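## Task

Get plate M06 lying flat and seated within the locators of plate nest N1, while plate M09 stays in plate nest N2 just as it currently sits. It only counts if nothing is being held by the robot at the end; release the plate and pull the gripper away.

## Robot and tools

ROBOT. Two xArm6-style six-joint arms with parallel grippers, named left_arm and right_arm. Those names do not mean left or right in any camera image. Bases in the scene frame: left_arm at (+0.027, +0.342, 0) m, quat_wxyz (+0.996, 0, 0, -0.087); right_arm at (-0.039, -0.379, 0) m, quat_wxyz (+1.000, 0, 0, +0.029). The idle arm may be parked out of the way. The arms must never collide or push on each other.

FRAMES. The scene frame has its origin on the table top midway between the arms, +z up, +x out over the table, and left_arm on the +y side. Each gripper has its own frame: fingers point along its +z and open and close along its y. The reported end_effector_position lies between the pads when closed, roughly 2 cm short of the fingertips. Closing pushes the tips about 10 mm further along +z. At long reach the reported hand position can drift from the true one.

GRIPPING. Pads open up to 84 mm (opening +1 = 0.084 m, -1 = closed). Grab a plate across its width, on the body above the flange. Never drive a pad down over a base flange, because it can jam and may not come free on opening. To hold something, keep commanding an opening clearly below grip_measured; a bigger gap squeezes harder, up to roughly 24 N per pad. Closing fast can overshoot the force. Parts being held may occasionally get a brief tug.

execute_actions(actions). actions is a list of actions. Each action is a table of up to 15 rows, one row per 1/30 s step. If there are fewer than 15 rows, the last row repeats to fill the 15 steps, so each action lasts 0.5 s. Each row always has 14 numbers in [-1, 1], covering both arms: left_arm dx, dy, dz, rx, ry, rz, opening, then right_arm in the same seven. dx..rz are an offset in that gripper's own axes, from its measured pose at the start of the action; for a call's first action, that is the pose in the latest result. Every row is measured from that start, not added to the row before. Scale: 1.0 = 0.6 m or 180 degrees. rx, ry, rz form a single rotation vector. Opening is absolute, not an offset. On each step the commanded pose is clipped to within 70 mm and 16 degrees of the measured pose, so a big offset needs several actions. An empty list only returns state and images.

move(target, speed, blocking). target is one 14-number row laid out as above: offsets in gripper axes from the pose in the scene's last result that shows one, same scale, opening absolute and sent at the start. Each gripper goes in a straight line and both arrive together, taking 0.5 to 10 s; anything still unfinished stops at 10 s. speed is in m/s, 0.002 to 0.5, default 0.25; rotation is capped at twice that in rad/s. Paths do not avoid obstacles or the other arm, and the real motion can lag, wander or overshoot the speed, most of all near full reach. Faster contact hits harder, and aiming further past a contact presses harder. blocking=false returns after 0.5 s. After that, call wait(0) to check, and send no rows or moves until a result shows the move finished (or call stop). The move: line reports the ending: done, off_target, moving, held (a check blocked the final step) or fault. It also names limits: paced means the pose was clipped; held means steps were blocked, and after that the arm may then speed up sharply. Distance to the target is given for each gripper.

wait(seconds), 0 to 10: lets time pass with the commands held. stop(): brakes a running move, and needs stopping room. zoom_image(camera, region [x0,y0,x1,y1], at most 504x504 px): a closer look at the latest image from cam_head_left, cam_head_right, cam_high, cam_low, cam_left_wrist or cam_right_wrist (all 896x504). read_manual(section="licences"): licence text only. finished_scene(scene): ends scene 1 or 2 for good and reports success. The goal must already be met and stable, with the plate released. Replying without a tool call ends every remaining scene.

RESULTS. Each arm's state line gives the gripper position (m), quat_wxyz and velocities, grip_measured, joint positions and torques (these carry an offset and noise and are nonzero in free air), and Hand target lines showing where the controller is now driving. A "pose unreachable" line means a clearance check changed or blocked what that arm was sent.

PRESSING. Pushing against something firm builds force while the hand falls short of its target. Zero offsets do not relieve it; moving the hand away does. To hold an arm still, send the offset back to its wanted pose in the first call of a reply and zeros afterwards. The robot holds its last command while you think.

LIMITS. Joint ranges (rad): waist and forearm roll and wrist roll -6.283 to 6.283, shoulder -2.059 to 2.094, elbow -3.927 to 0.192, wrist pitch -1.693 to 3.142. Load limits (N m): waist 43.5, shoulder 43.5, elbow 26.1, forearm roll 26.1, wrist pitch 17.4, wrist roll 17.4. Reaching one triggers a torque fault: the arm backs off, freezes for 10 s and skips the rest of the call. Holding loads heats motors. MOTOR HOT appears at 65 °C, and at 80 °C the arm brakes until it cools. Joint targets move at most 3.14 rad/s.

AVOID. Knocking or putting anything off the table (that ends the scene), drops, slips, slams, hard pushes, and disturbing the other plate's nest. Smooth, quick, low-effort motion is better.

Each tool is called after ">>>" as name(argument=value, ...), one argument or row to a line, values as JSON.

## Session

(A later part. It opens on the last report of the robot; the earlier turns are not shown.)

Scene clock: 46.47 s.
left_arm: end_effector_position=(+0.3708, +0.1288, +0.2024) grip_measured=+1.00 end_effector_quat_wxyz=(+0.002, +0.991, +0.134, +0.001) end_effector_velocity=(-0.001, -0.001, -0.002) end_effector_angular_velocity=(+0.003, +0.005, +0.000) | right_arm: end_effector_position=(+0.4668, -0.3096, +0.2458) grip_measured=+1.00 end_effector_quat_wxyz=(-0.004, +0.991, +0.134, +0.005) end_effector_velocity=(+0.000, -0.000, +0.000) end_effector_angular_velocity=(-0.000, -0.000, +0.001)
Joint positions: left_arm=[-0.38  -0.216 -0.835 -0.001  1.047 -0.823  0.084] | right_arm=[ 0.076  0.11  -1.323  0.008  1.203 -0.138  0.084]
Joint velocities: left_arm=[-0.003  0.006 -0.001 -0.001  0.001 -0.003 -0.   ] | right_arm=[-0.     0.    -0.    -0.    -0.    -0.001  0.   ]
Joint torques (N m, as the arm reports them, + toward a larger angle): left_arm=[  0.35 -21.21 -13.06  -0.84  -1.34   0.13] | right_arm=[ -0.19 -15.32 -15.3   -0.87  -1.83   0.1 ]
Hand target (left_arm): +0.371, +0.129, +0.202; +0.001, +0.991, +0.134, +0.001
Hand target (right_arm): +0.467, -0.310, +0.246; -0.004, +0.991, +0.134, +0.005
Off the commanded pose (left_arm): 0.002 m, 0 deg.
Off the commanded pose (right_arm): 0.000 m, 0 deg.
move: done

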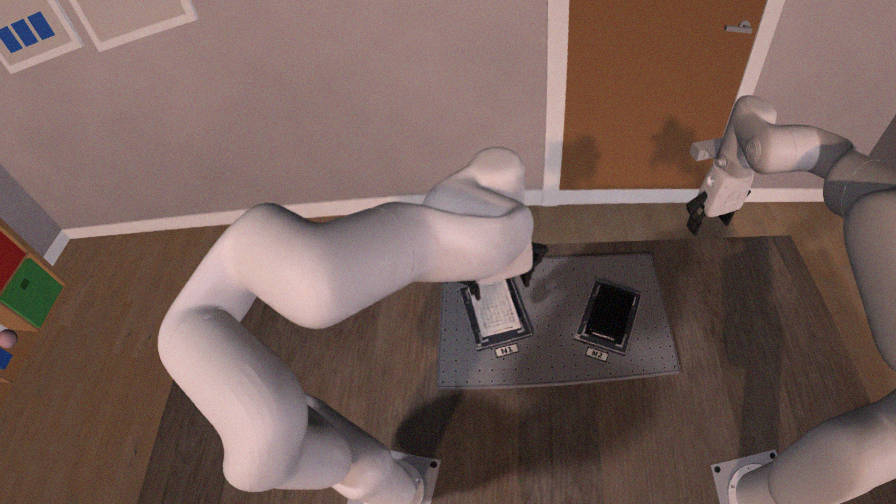

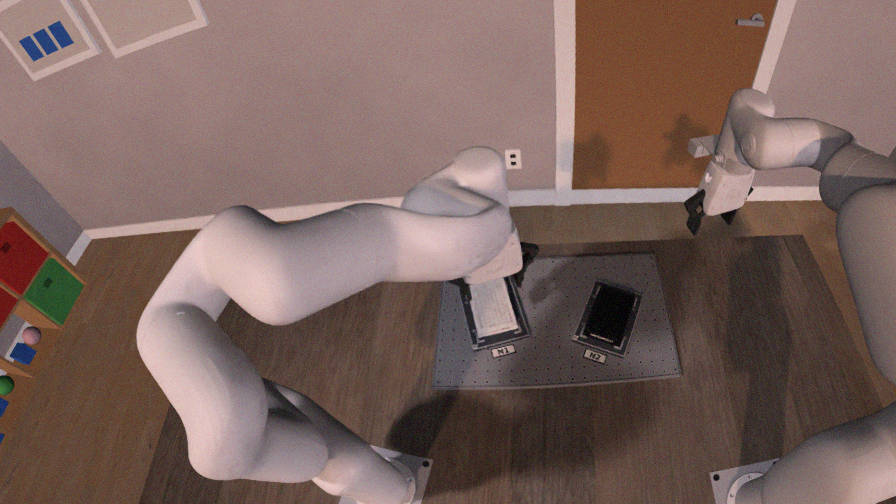

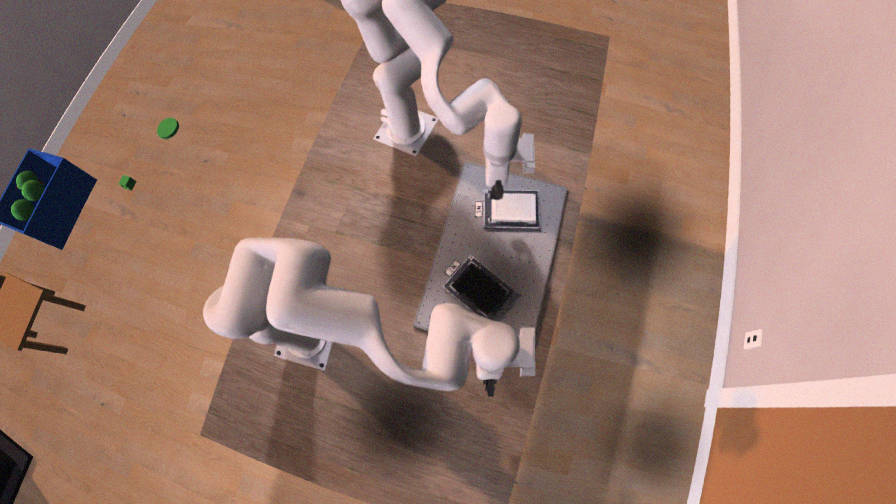

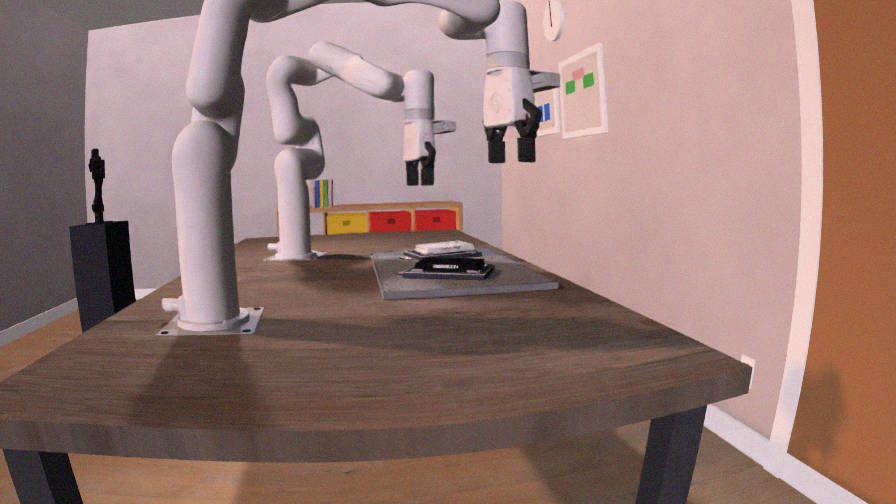

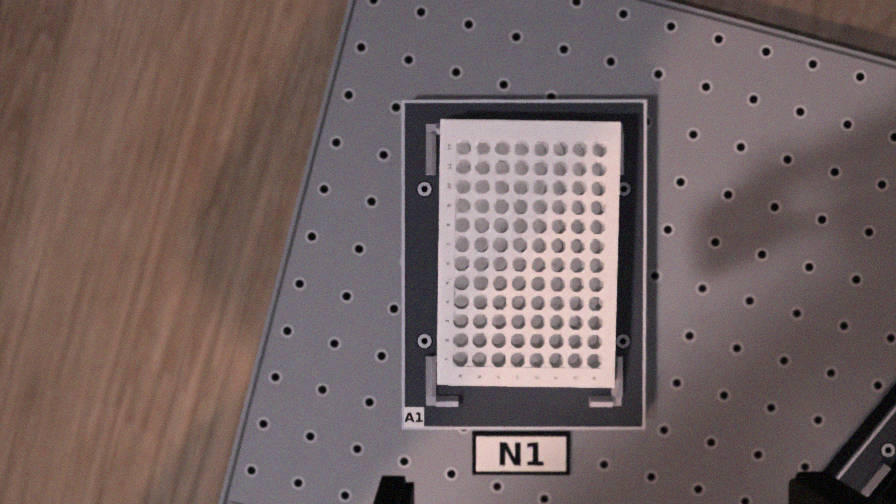

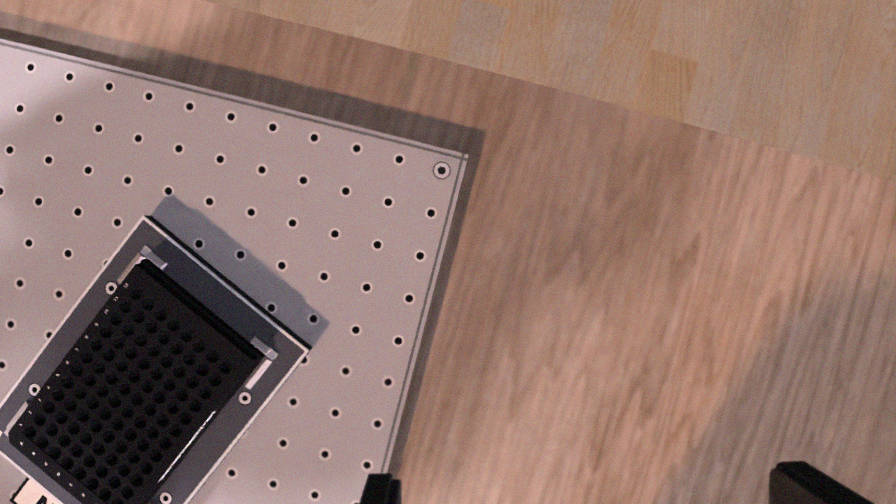

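>>> move(
  target=[0.11,0.0085,0.2,0,0,0,1,0,0,0,0,0,0,1],
)

>>> zoom_image(
  camera="cam_low",
  region=[380,190,540,280],
)

Scene clock: 53.40 s.
left_arm: end_effector_position=(+0.4360, +0.1406, +0.0828) grip_measured=+1.00 end_effector_quat_wxyz=(+0.002, +0.991, +0.134, +0.001) end_effector_velocity=(-0.003, +0.002, -0.005) end_effector_angular_velocity=(+0.006, +0.012, +0.002) | right_arm: end_effector_position=(+0.4668, -0.3096, +0.2458) grip_measured=+1.00 end_effector_quat_wxyz=(-0.004, +0.991, +0.134, +0.005) end_effector_velocity=(+0.000, -0.000, +0.000) end_effector_angular_velocity=(-0.000, -0.001, -0.001)
Joint positions: left_arm=[-0.282  0.146 -0.865 -0.003  0.714 -0.723  0.084] | right_arm=[ 0.076  0.11  -1.323  0.008  1.203 -0.138  0.084]
Joint velocities: left_arm=[ 0.001  0.007  0.006 -0.     0.    -0.001 -0.   ] | right_arm=[-0.001  0.    -0.    -0.    -0.     0.     0.   ]
Joint torques (N m, as the arm reports them, + toward a larger angle): left_arm=[  0.62 -28.68 -11.39  -0.95  -1.12   0.15] | right_arm=[ -0.22 -15.27 -14.8   -0.83  -2.     0.  ]
Hand target (left_arm): +0.436, +0.141, +0.082; +0.002, +0.991, +0.134, +0.001
Hand target (right_arm): +0.467, -0.310, +0.246; -0.004, +0.991, +0.134, +0.005
Off the commanded pose (left_arm): 0.001 m, 0 deg.
Off the commanded pose (right_arm): 0.000 m, 0 deg.
move: done

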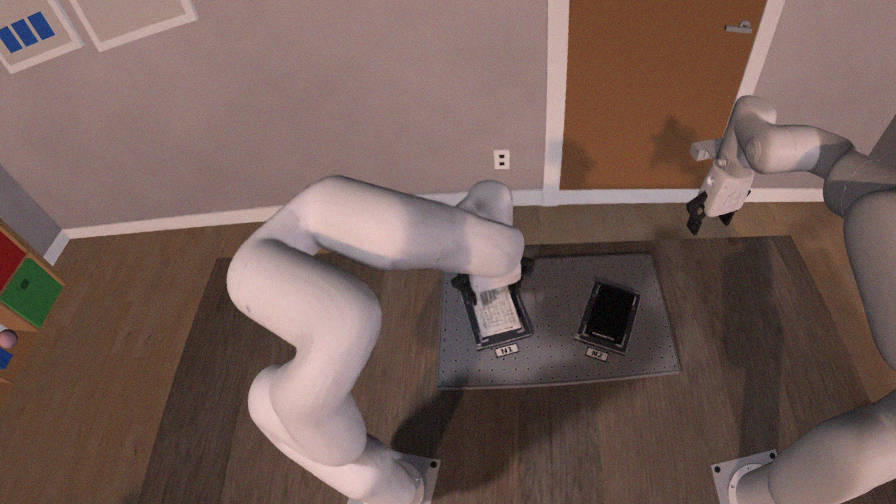

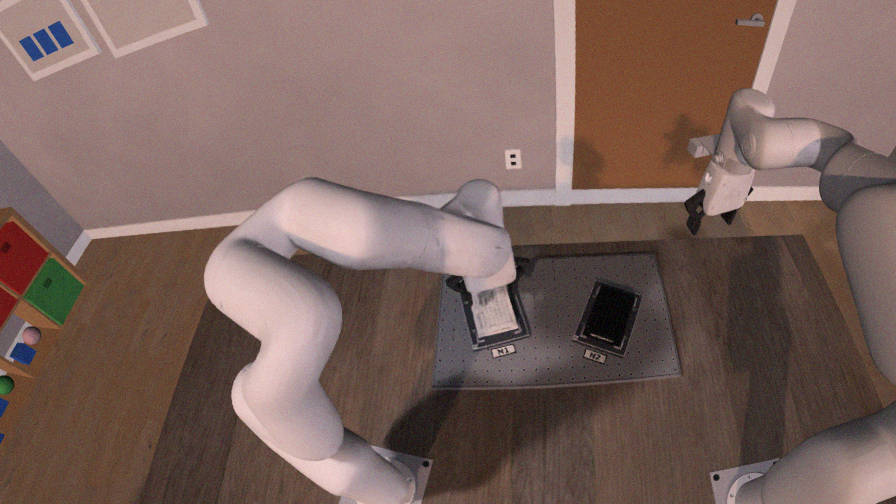

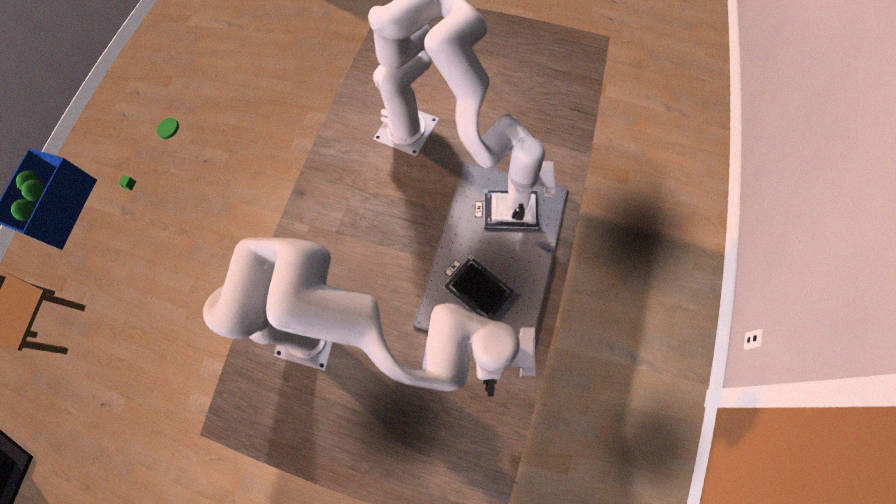

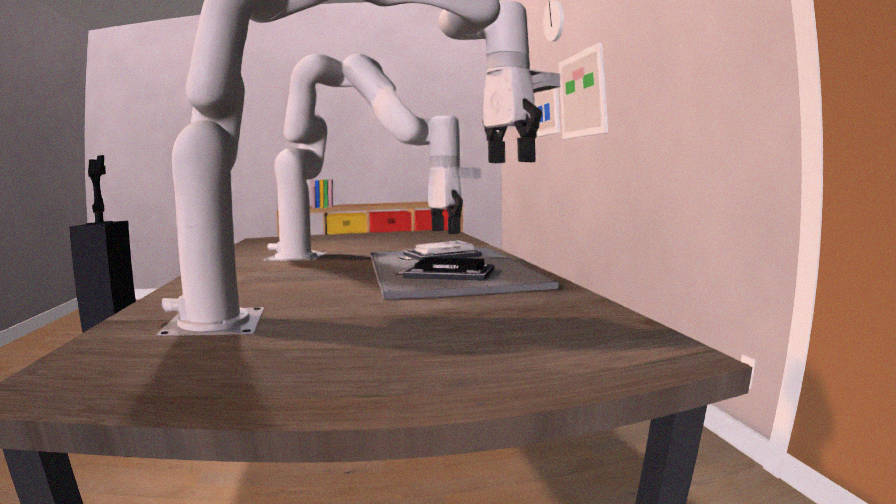

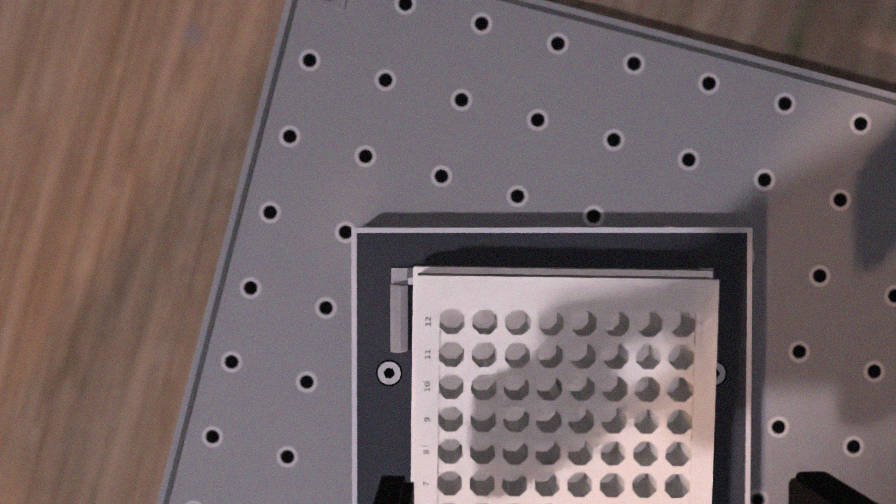

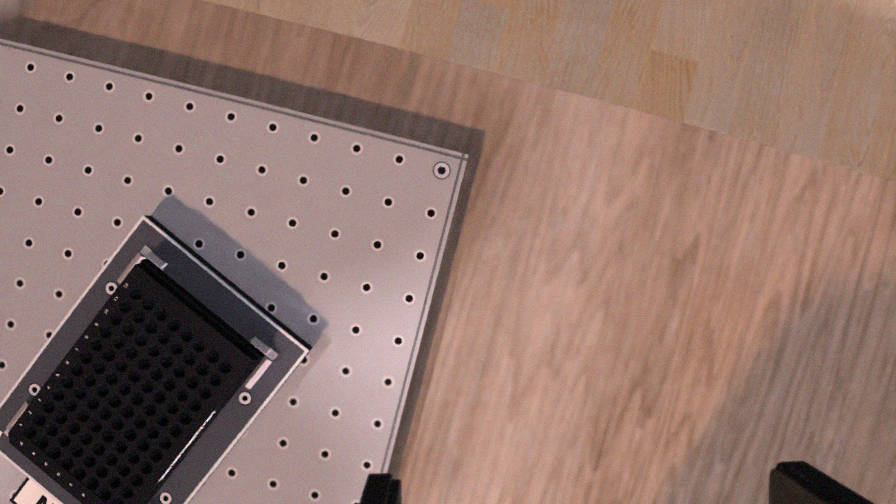

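Region (380, 190, 540, 280) of cam_low's 896x504 image, scaled by 3.150, with more detail than that image has; it fills the top 284 rows of this view, and the rest is white.

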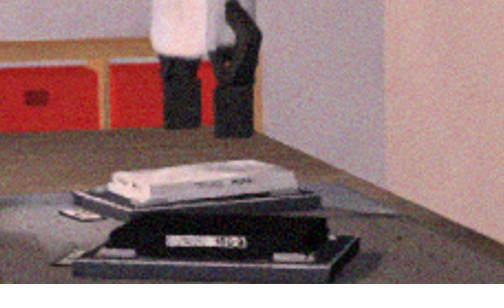

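>>> move(
  target=[0,0,0.078,0,0,0,1,0,0,0,0,0,0,1],
  speed=0.04,
)

>>> zoom_image(
  camera="cam_low",
  region=[390,210,510,280],
)

Scene clock: 61.60 s.
left_arm: end_effector_position=(+0.4418, +0.1377, +0.0451) grip_measured=+1.00 end_effector_quat_wxyz=(+0.008, +0.991, +0.134, +0.010) end_effector_velocity=(-0.001, -0.000, +0.001) end_effector_angular_velocity=(-0.005, -0.007, -0.001) | right_arm: end_effector_position=(+0.4668, -0.3096, +0.2458) grip_measured=+1.00 end_effector_quat_wxyz=(-0.004, +0.991, +0.134, +0.005) end_effector_velocity=(-0.000, +0.000, -0.000) end_effector_angular_velocity=(-0.000, -0.000, +0.000)
Joint positions: left_arm=[-0.282  0.24  -0.851 -0.004  0.585 -0.722  0.084] | right_arm=[ 0.076  0.11  -1.323  0.008  1.203 -0.138  0.084]
Joint velocities: left_arm=[-0.001 -0.008  0.011 -0.003 -0.011  0.003  0.   ] | right_arm=[ 0.    -0.     0.001 -0.    -0.001  0.    -0.   ]
Joint torques (N m, as the arm reports them, + toward a larger angle): left_arm=[-0.84  9.2   0.75 -1.83 -2.4   0.3 ] | right_arm=[  0.21 -14.92 -15.15  -0.83  -2.11  -0.06]
Hand target (left_arm): +0.436, +0.140, +0.036; +0.002, +0.991, +0.134, +0.001
Hand target (right_arm): +0.467, -0.310, +0.246; -0.004, +0.991, +0.134, +0.005
Off the commanded pose (left_arm): 0.011 m, 1 deg.
Off the commanded pose (right_arm): 0.000 m, 0 deg.
move: off_target (left_arm)

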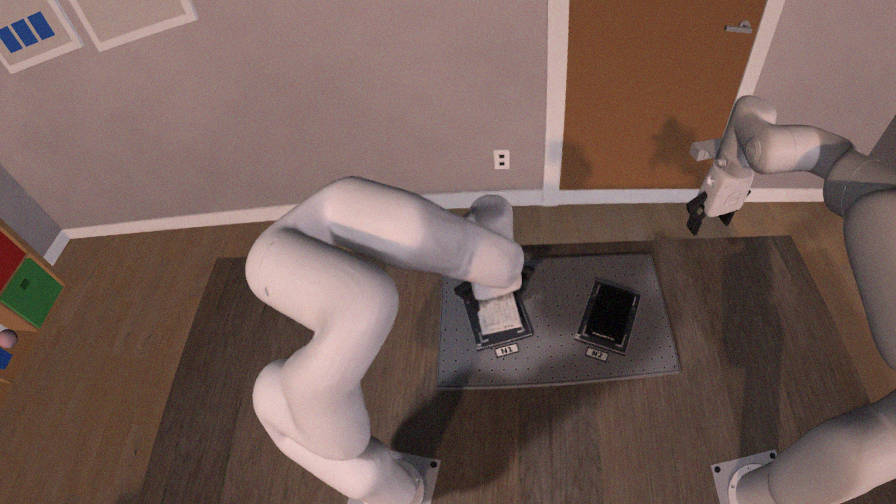

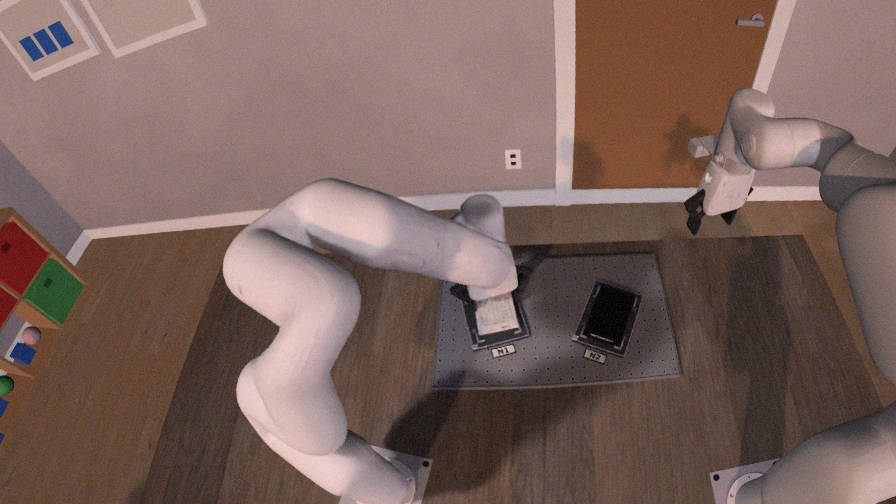

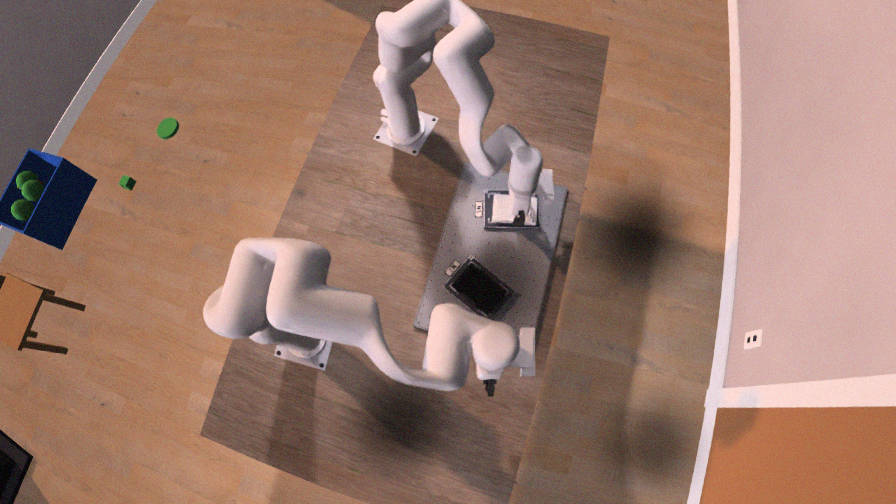

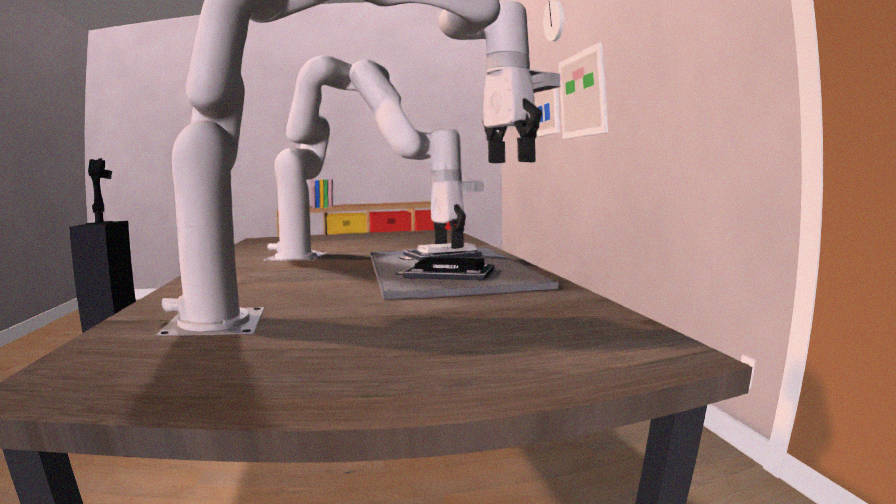

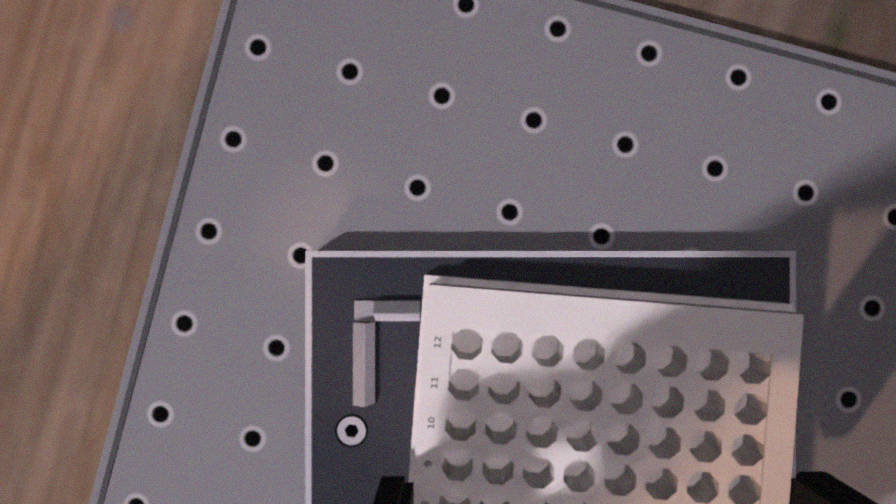

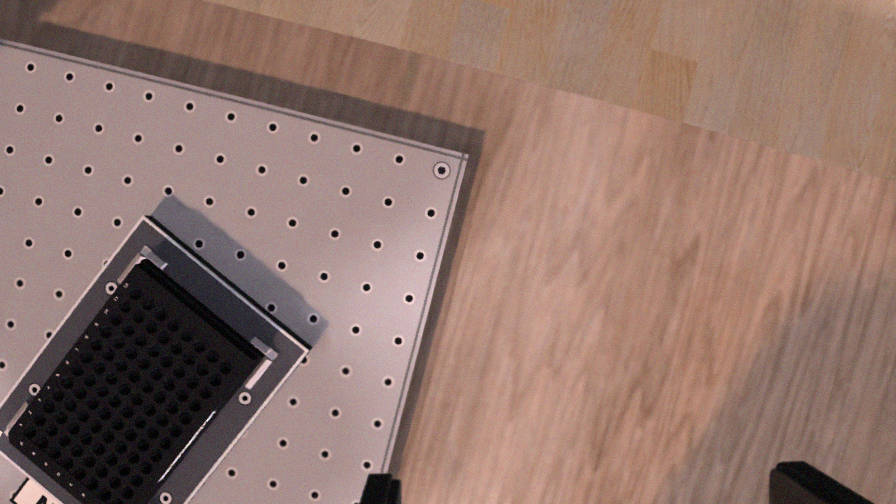

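Region (390, 210, 510, 280) of cam_low's 896x504 image, scaled by 4.200, with more detail than that image has; it fills the top 294 rows of this view, and the rest is white.

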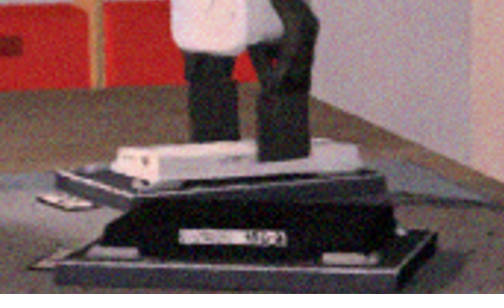

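>>> move(
  target=[-0.05,-0.012,-0.09,0,0,0,1,0,0,0,0,0,0,1],
  speed=0.1,
)

Scene clock: 66.50 s.
left_arm: end_effector_position=(+0.4097, +0.1376, +0.0981) grip_measured=+1.00 end_effector_quat_wxyz=(+0.008, +0.991, +0.134, +0.010) end_effector_velocity=(-0.000, +0.001, +0.000) end_effector_angular_velocity=(+0.001, +0.003, +0.003) | right_arm: end_effector_position=(+0.4668, -0.3096, +0.2458) grip_measured=+1.00 end_effector_quat_wxyz=(-0.004, +0.991, +0.134, +0.005) end_effector_velocity=(+0.000, +0.000, +0.000) end_effector_angular_velocity=(-0.000, -0.001, -0.001)
Joint positions: left_arm=[-0.315  0.036 -0.772 -0.001  0.712 -0.758  0.084] | right_arm=[ 0.076  0.11  -1.323  0.008  1.203 -0.138  0.084]
Joint velocities: left_arm=[ 0.001 -0.001 -0.    -0.001  0.004 -0.002  0.   ] | right_arm=[ 0.     0.    -0.001 -0.     0.     0.002  0.   ]
Joint torques (N m, as the arm reports them, + toward a larger angle): left_arm=[  0.27 -25.62 -11.47  -1.18  -1.08   0.24] | right_arm=[  0.13 -15.15 -14.99  -0.64  -2.02   0.14]
Hand target (left_arm): +0.410, +0.137, +0.099; +0.008, +0.991, +0.134, +0.010
Hand target (right_arm): +0.467, -0.310, +0.246; -0.004, +0.991, +0.134, +0.005
Off the commanded pose (left_arm): 0.000 m, 0 deg.
Off the commanded pose (right_arm): 0.000 m, 0 deg.
move: done

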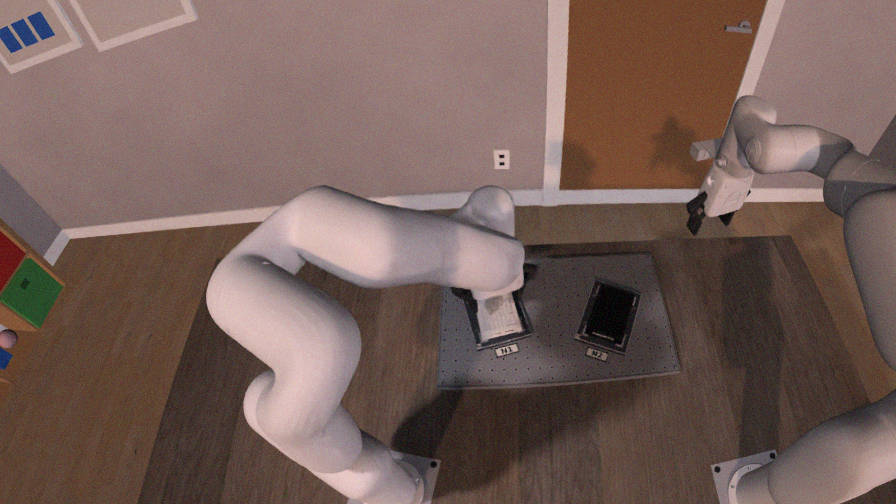

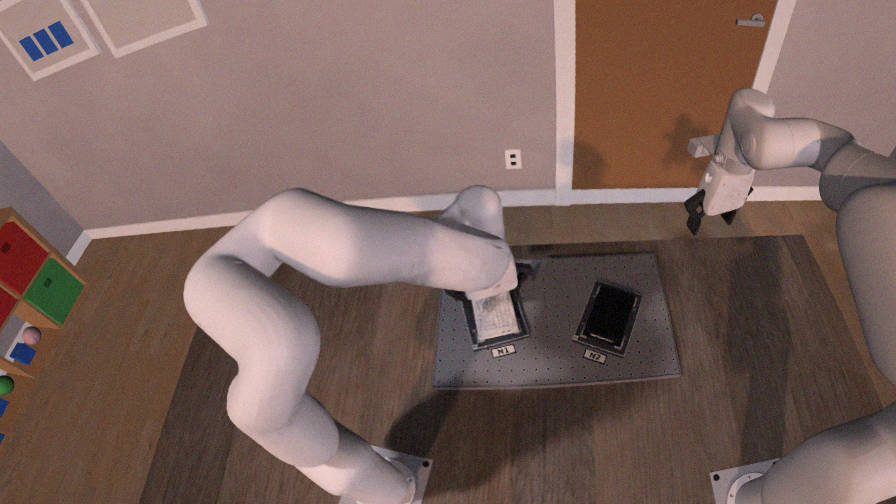

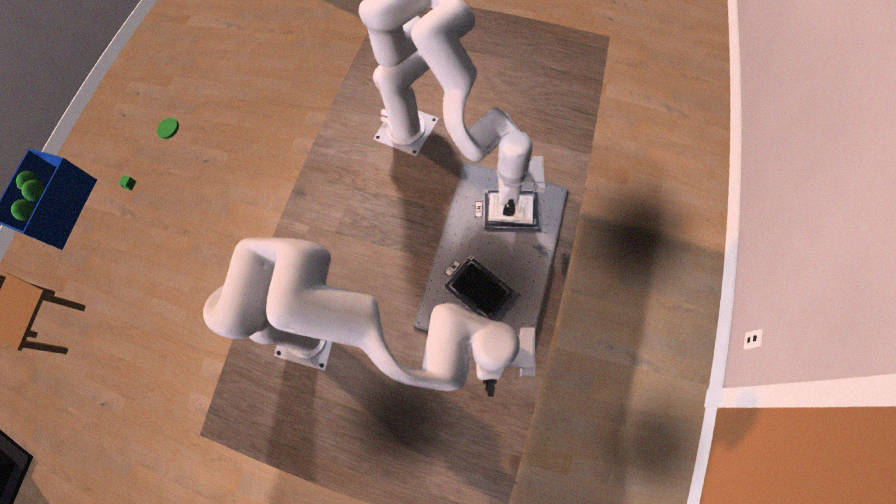

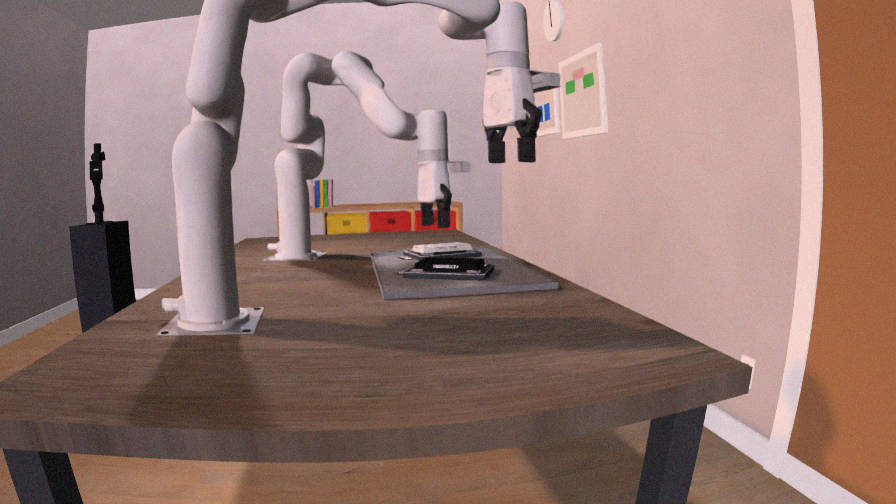

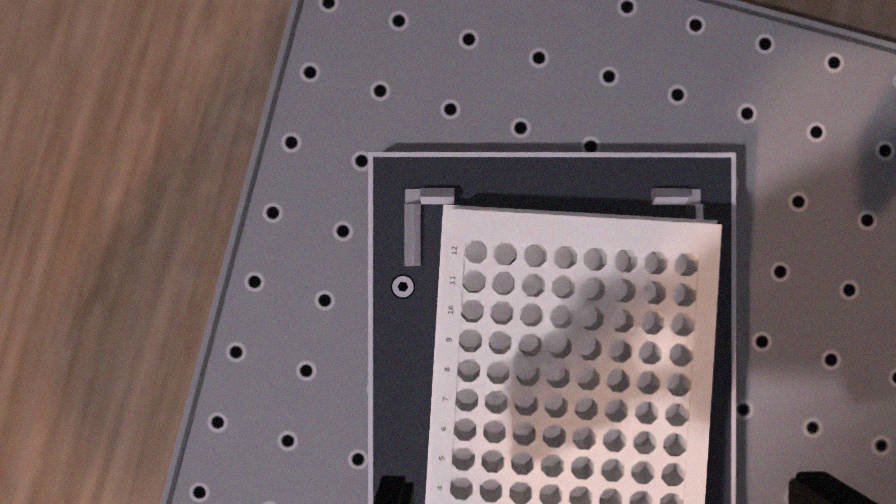

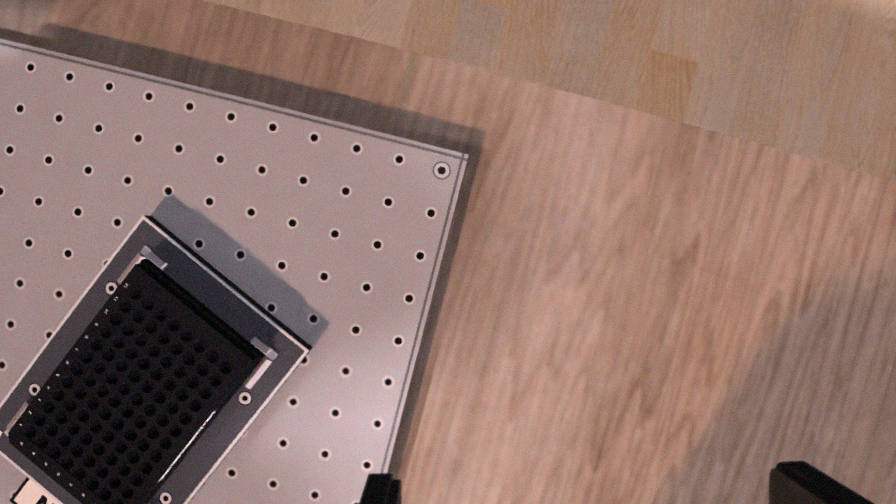

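>>> move(
  target=[0.017,0.005,0.057,0,0,0.0195,1,0,0,0,0,0,0,1],
  speed=0.06,
)

Scene clock: 79.93 s.
left_arm: end_effector_position=(+0.4211, +0.1369, +0.0643) grip_measured=+1.00 end_effector_quat_wxyz=(+0.008, +0.995, +0.103, +0.010) end_effector_velocity=(-0.000, +0.001, -0.000) end_effector_angular_velocity=(+0.001, +0.002, -0.000) | right_arm: end_effector_position=(+0.4668, -0.3096, +0.2458) grip_measured=+1.00 end_effector_quat_wxyz=(-0.004, +0.991, +0.134, +0.005) end_effector_velocity=(+0.000, -0.000, +0.000) end_effector_angular_velocity=(+0.000, -0.001, +0.002)
Joint positions: left_arm=[-0.304  0.144 -0.789 -0.002  0.62  -0.685  0.084] | right_arm=[ 0.076  0.11  -1.323  0.008  1.203 -0.138  0.084]
Joint velocities: left_arm=[ 0.001 -0.     0.001 -0.     0.001  0.001 -0.   ] | right_arm=[-0.     0.    -0.001  0.    -0.    -0.002 -0.   ]
Joint torques (N m, as the arm reports them, + toward a larger angle): left_arm=[  1.   -27.32 -10.94  -0.93  -1.23   0.21] | right_arm=[ -0.23 -15.31 -14.91  -0.71  -1.8   -0.04]
Hand target (left_arm): +0.421, +0.137, +0.064; +0.007, +0.995, +0.103, +0.010
Hand target (right_arm): +0.467, -0.310, +0.246; -0.004, +0.991, +0.134, +0.005
Off the commanded pose (left_arm): 0.000 m, 0 deg.
Off the commanded pose (right_arm): 0.000 m, 0 deg.
move: done

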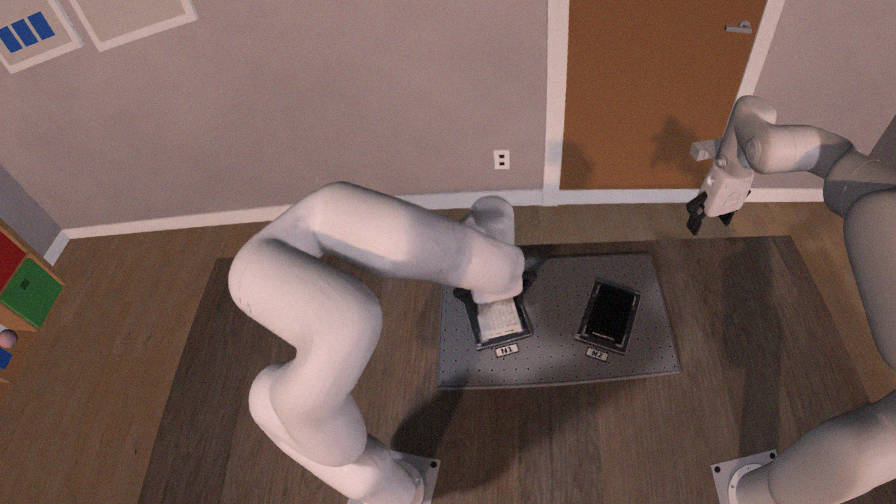

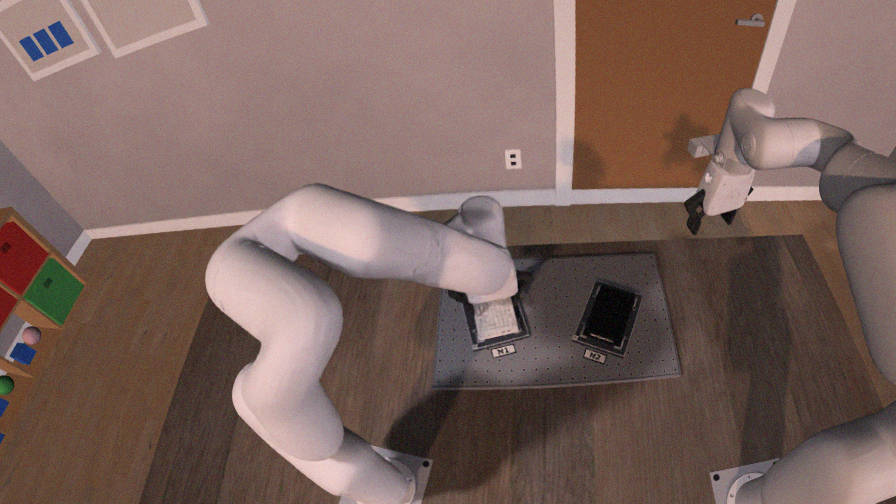

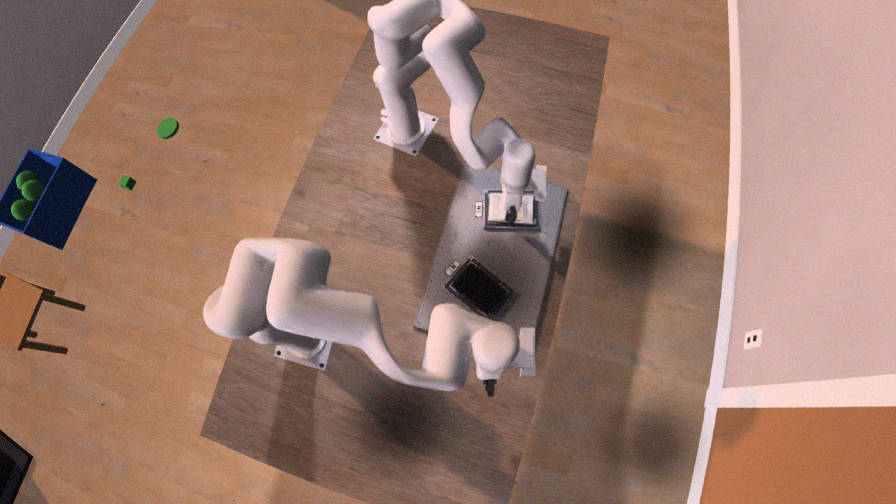

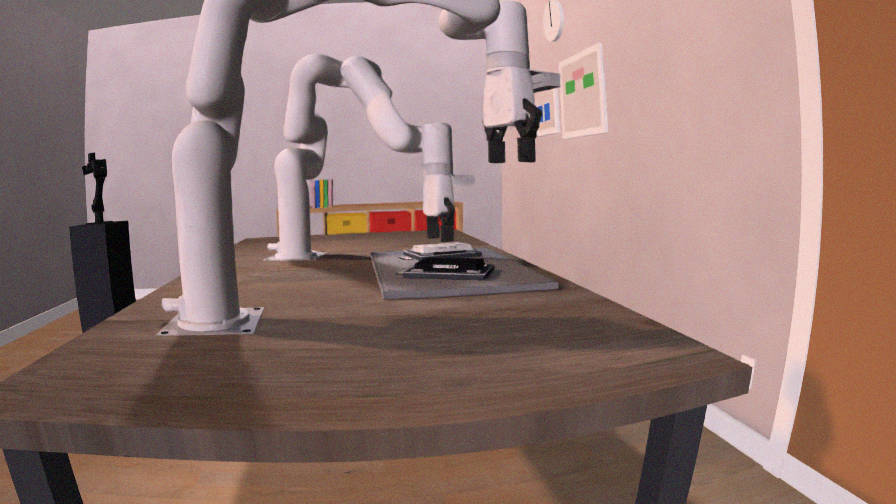

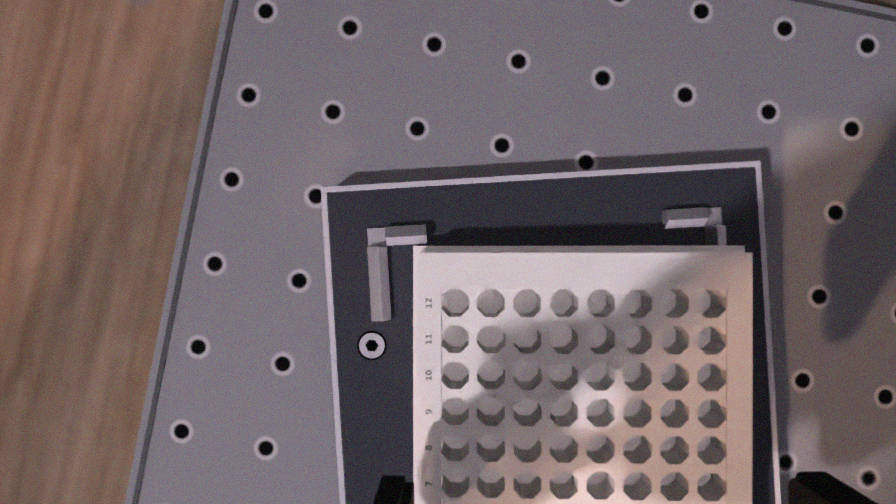

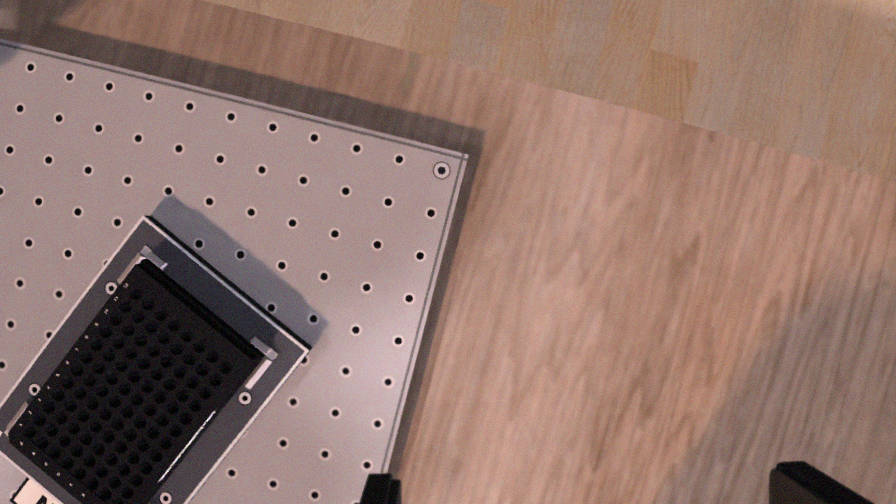

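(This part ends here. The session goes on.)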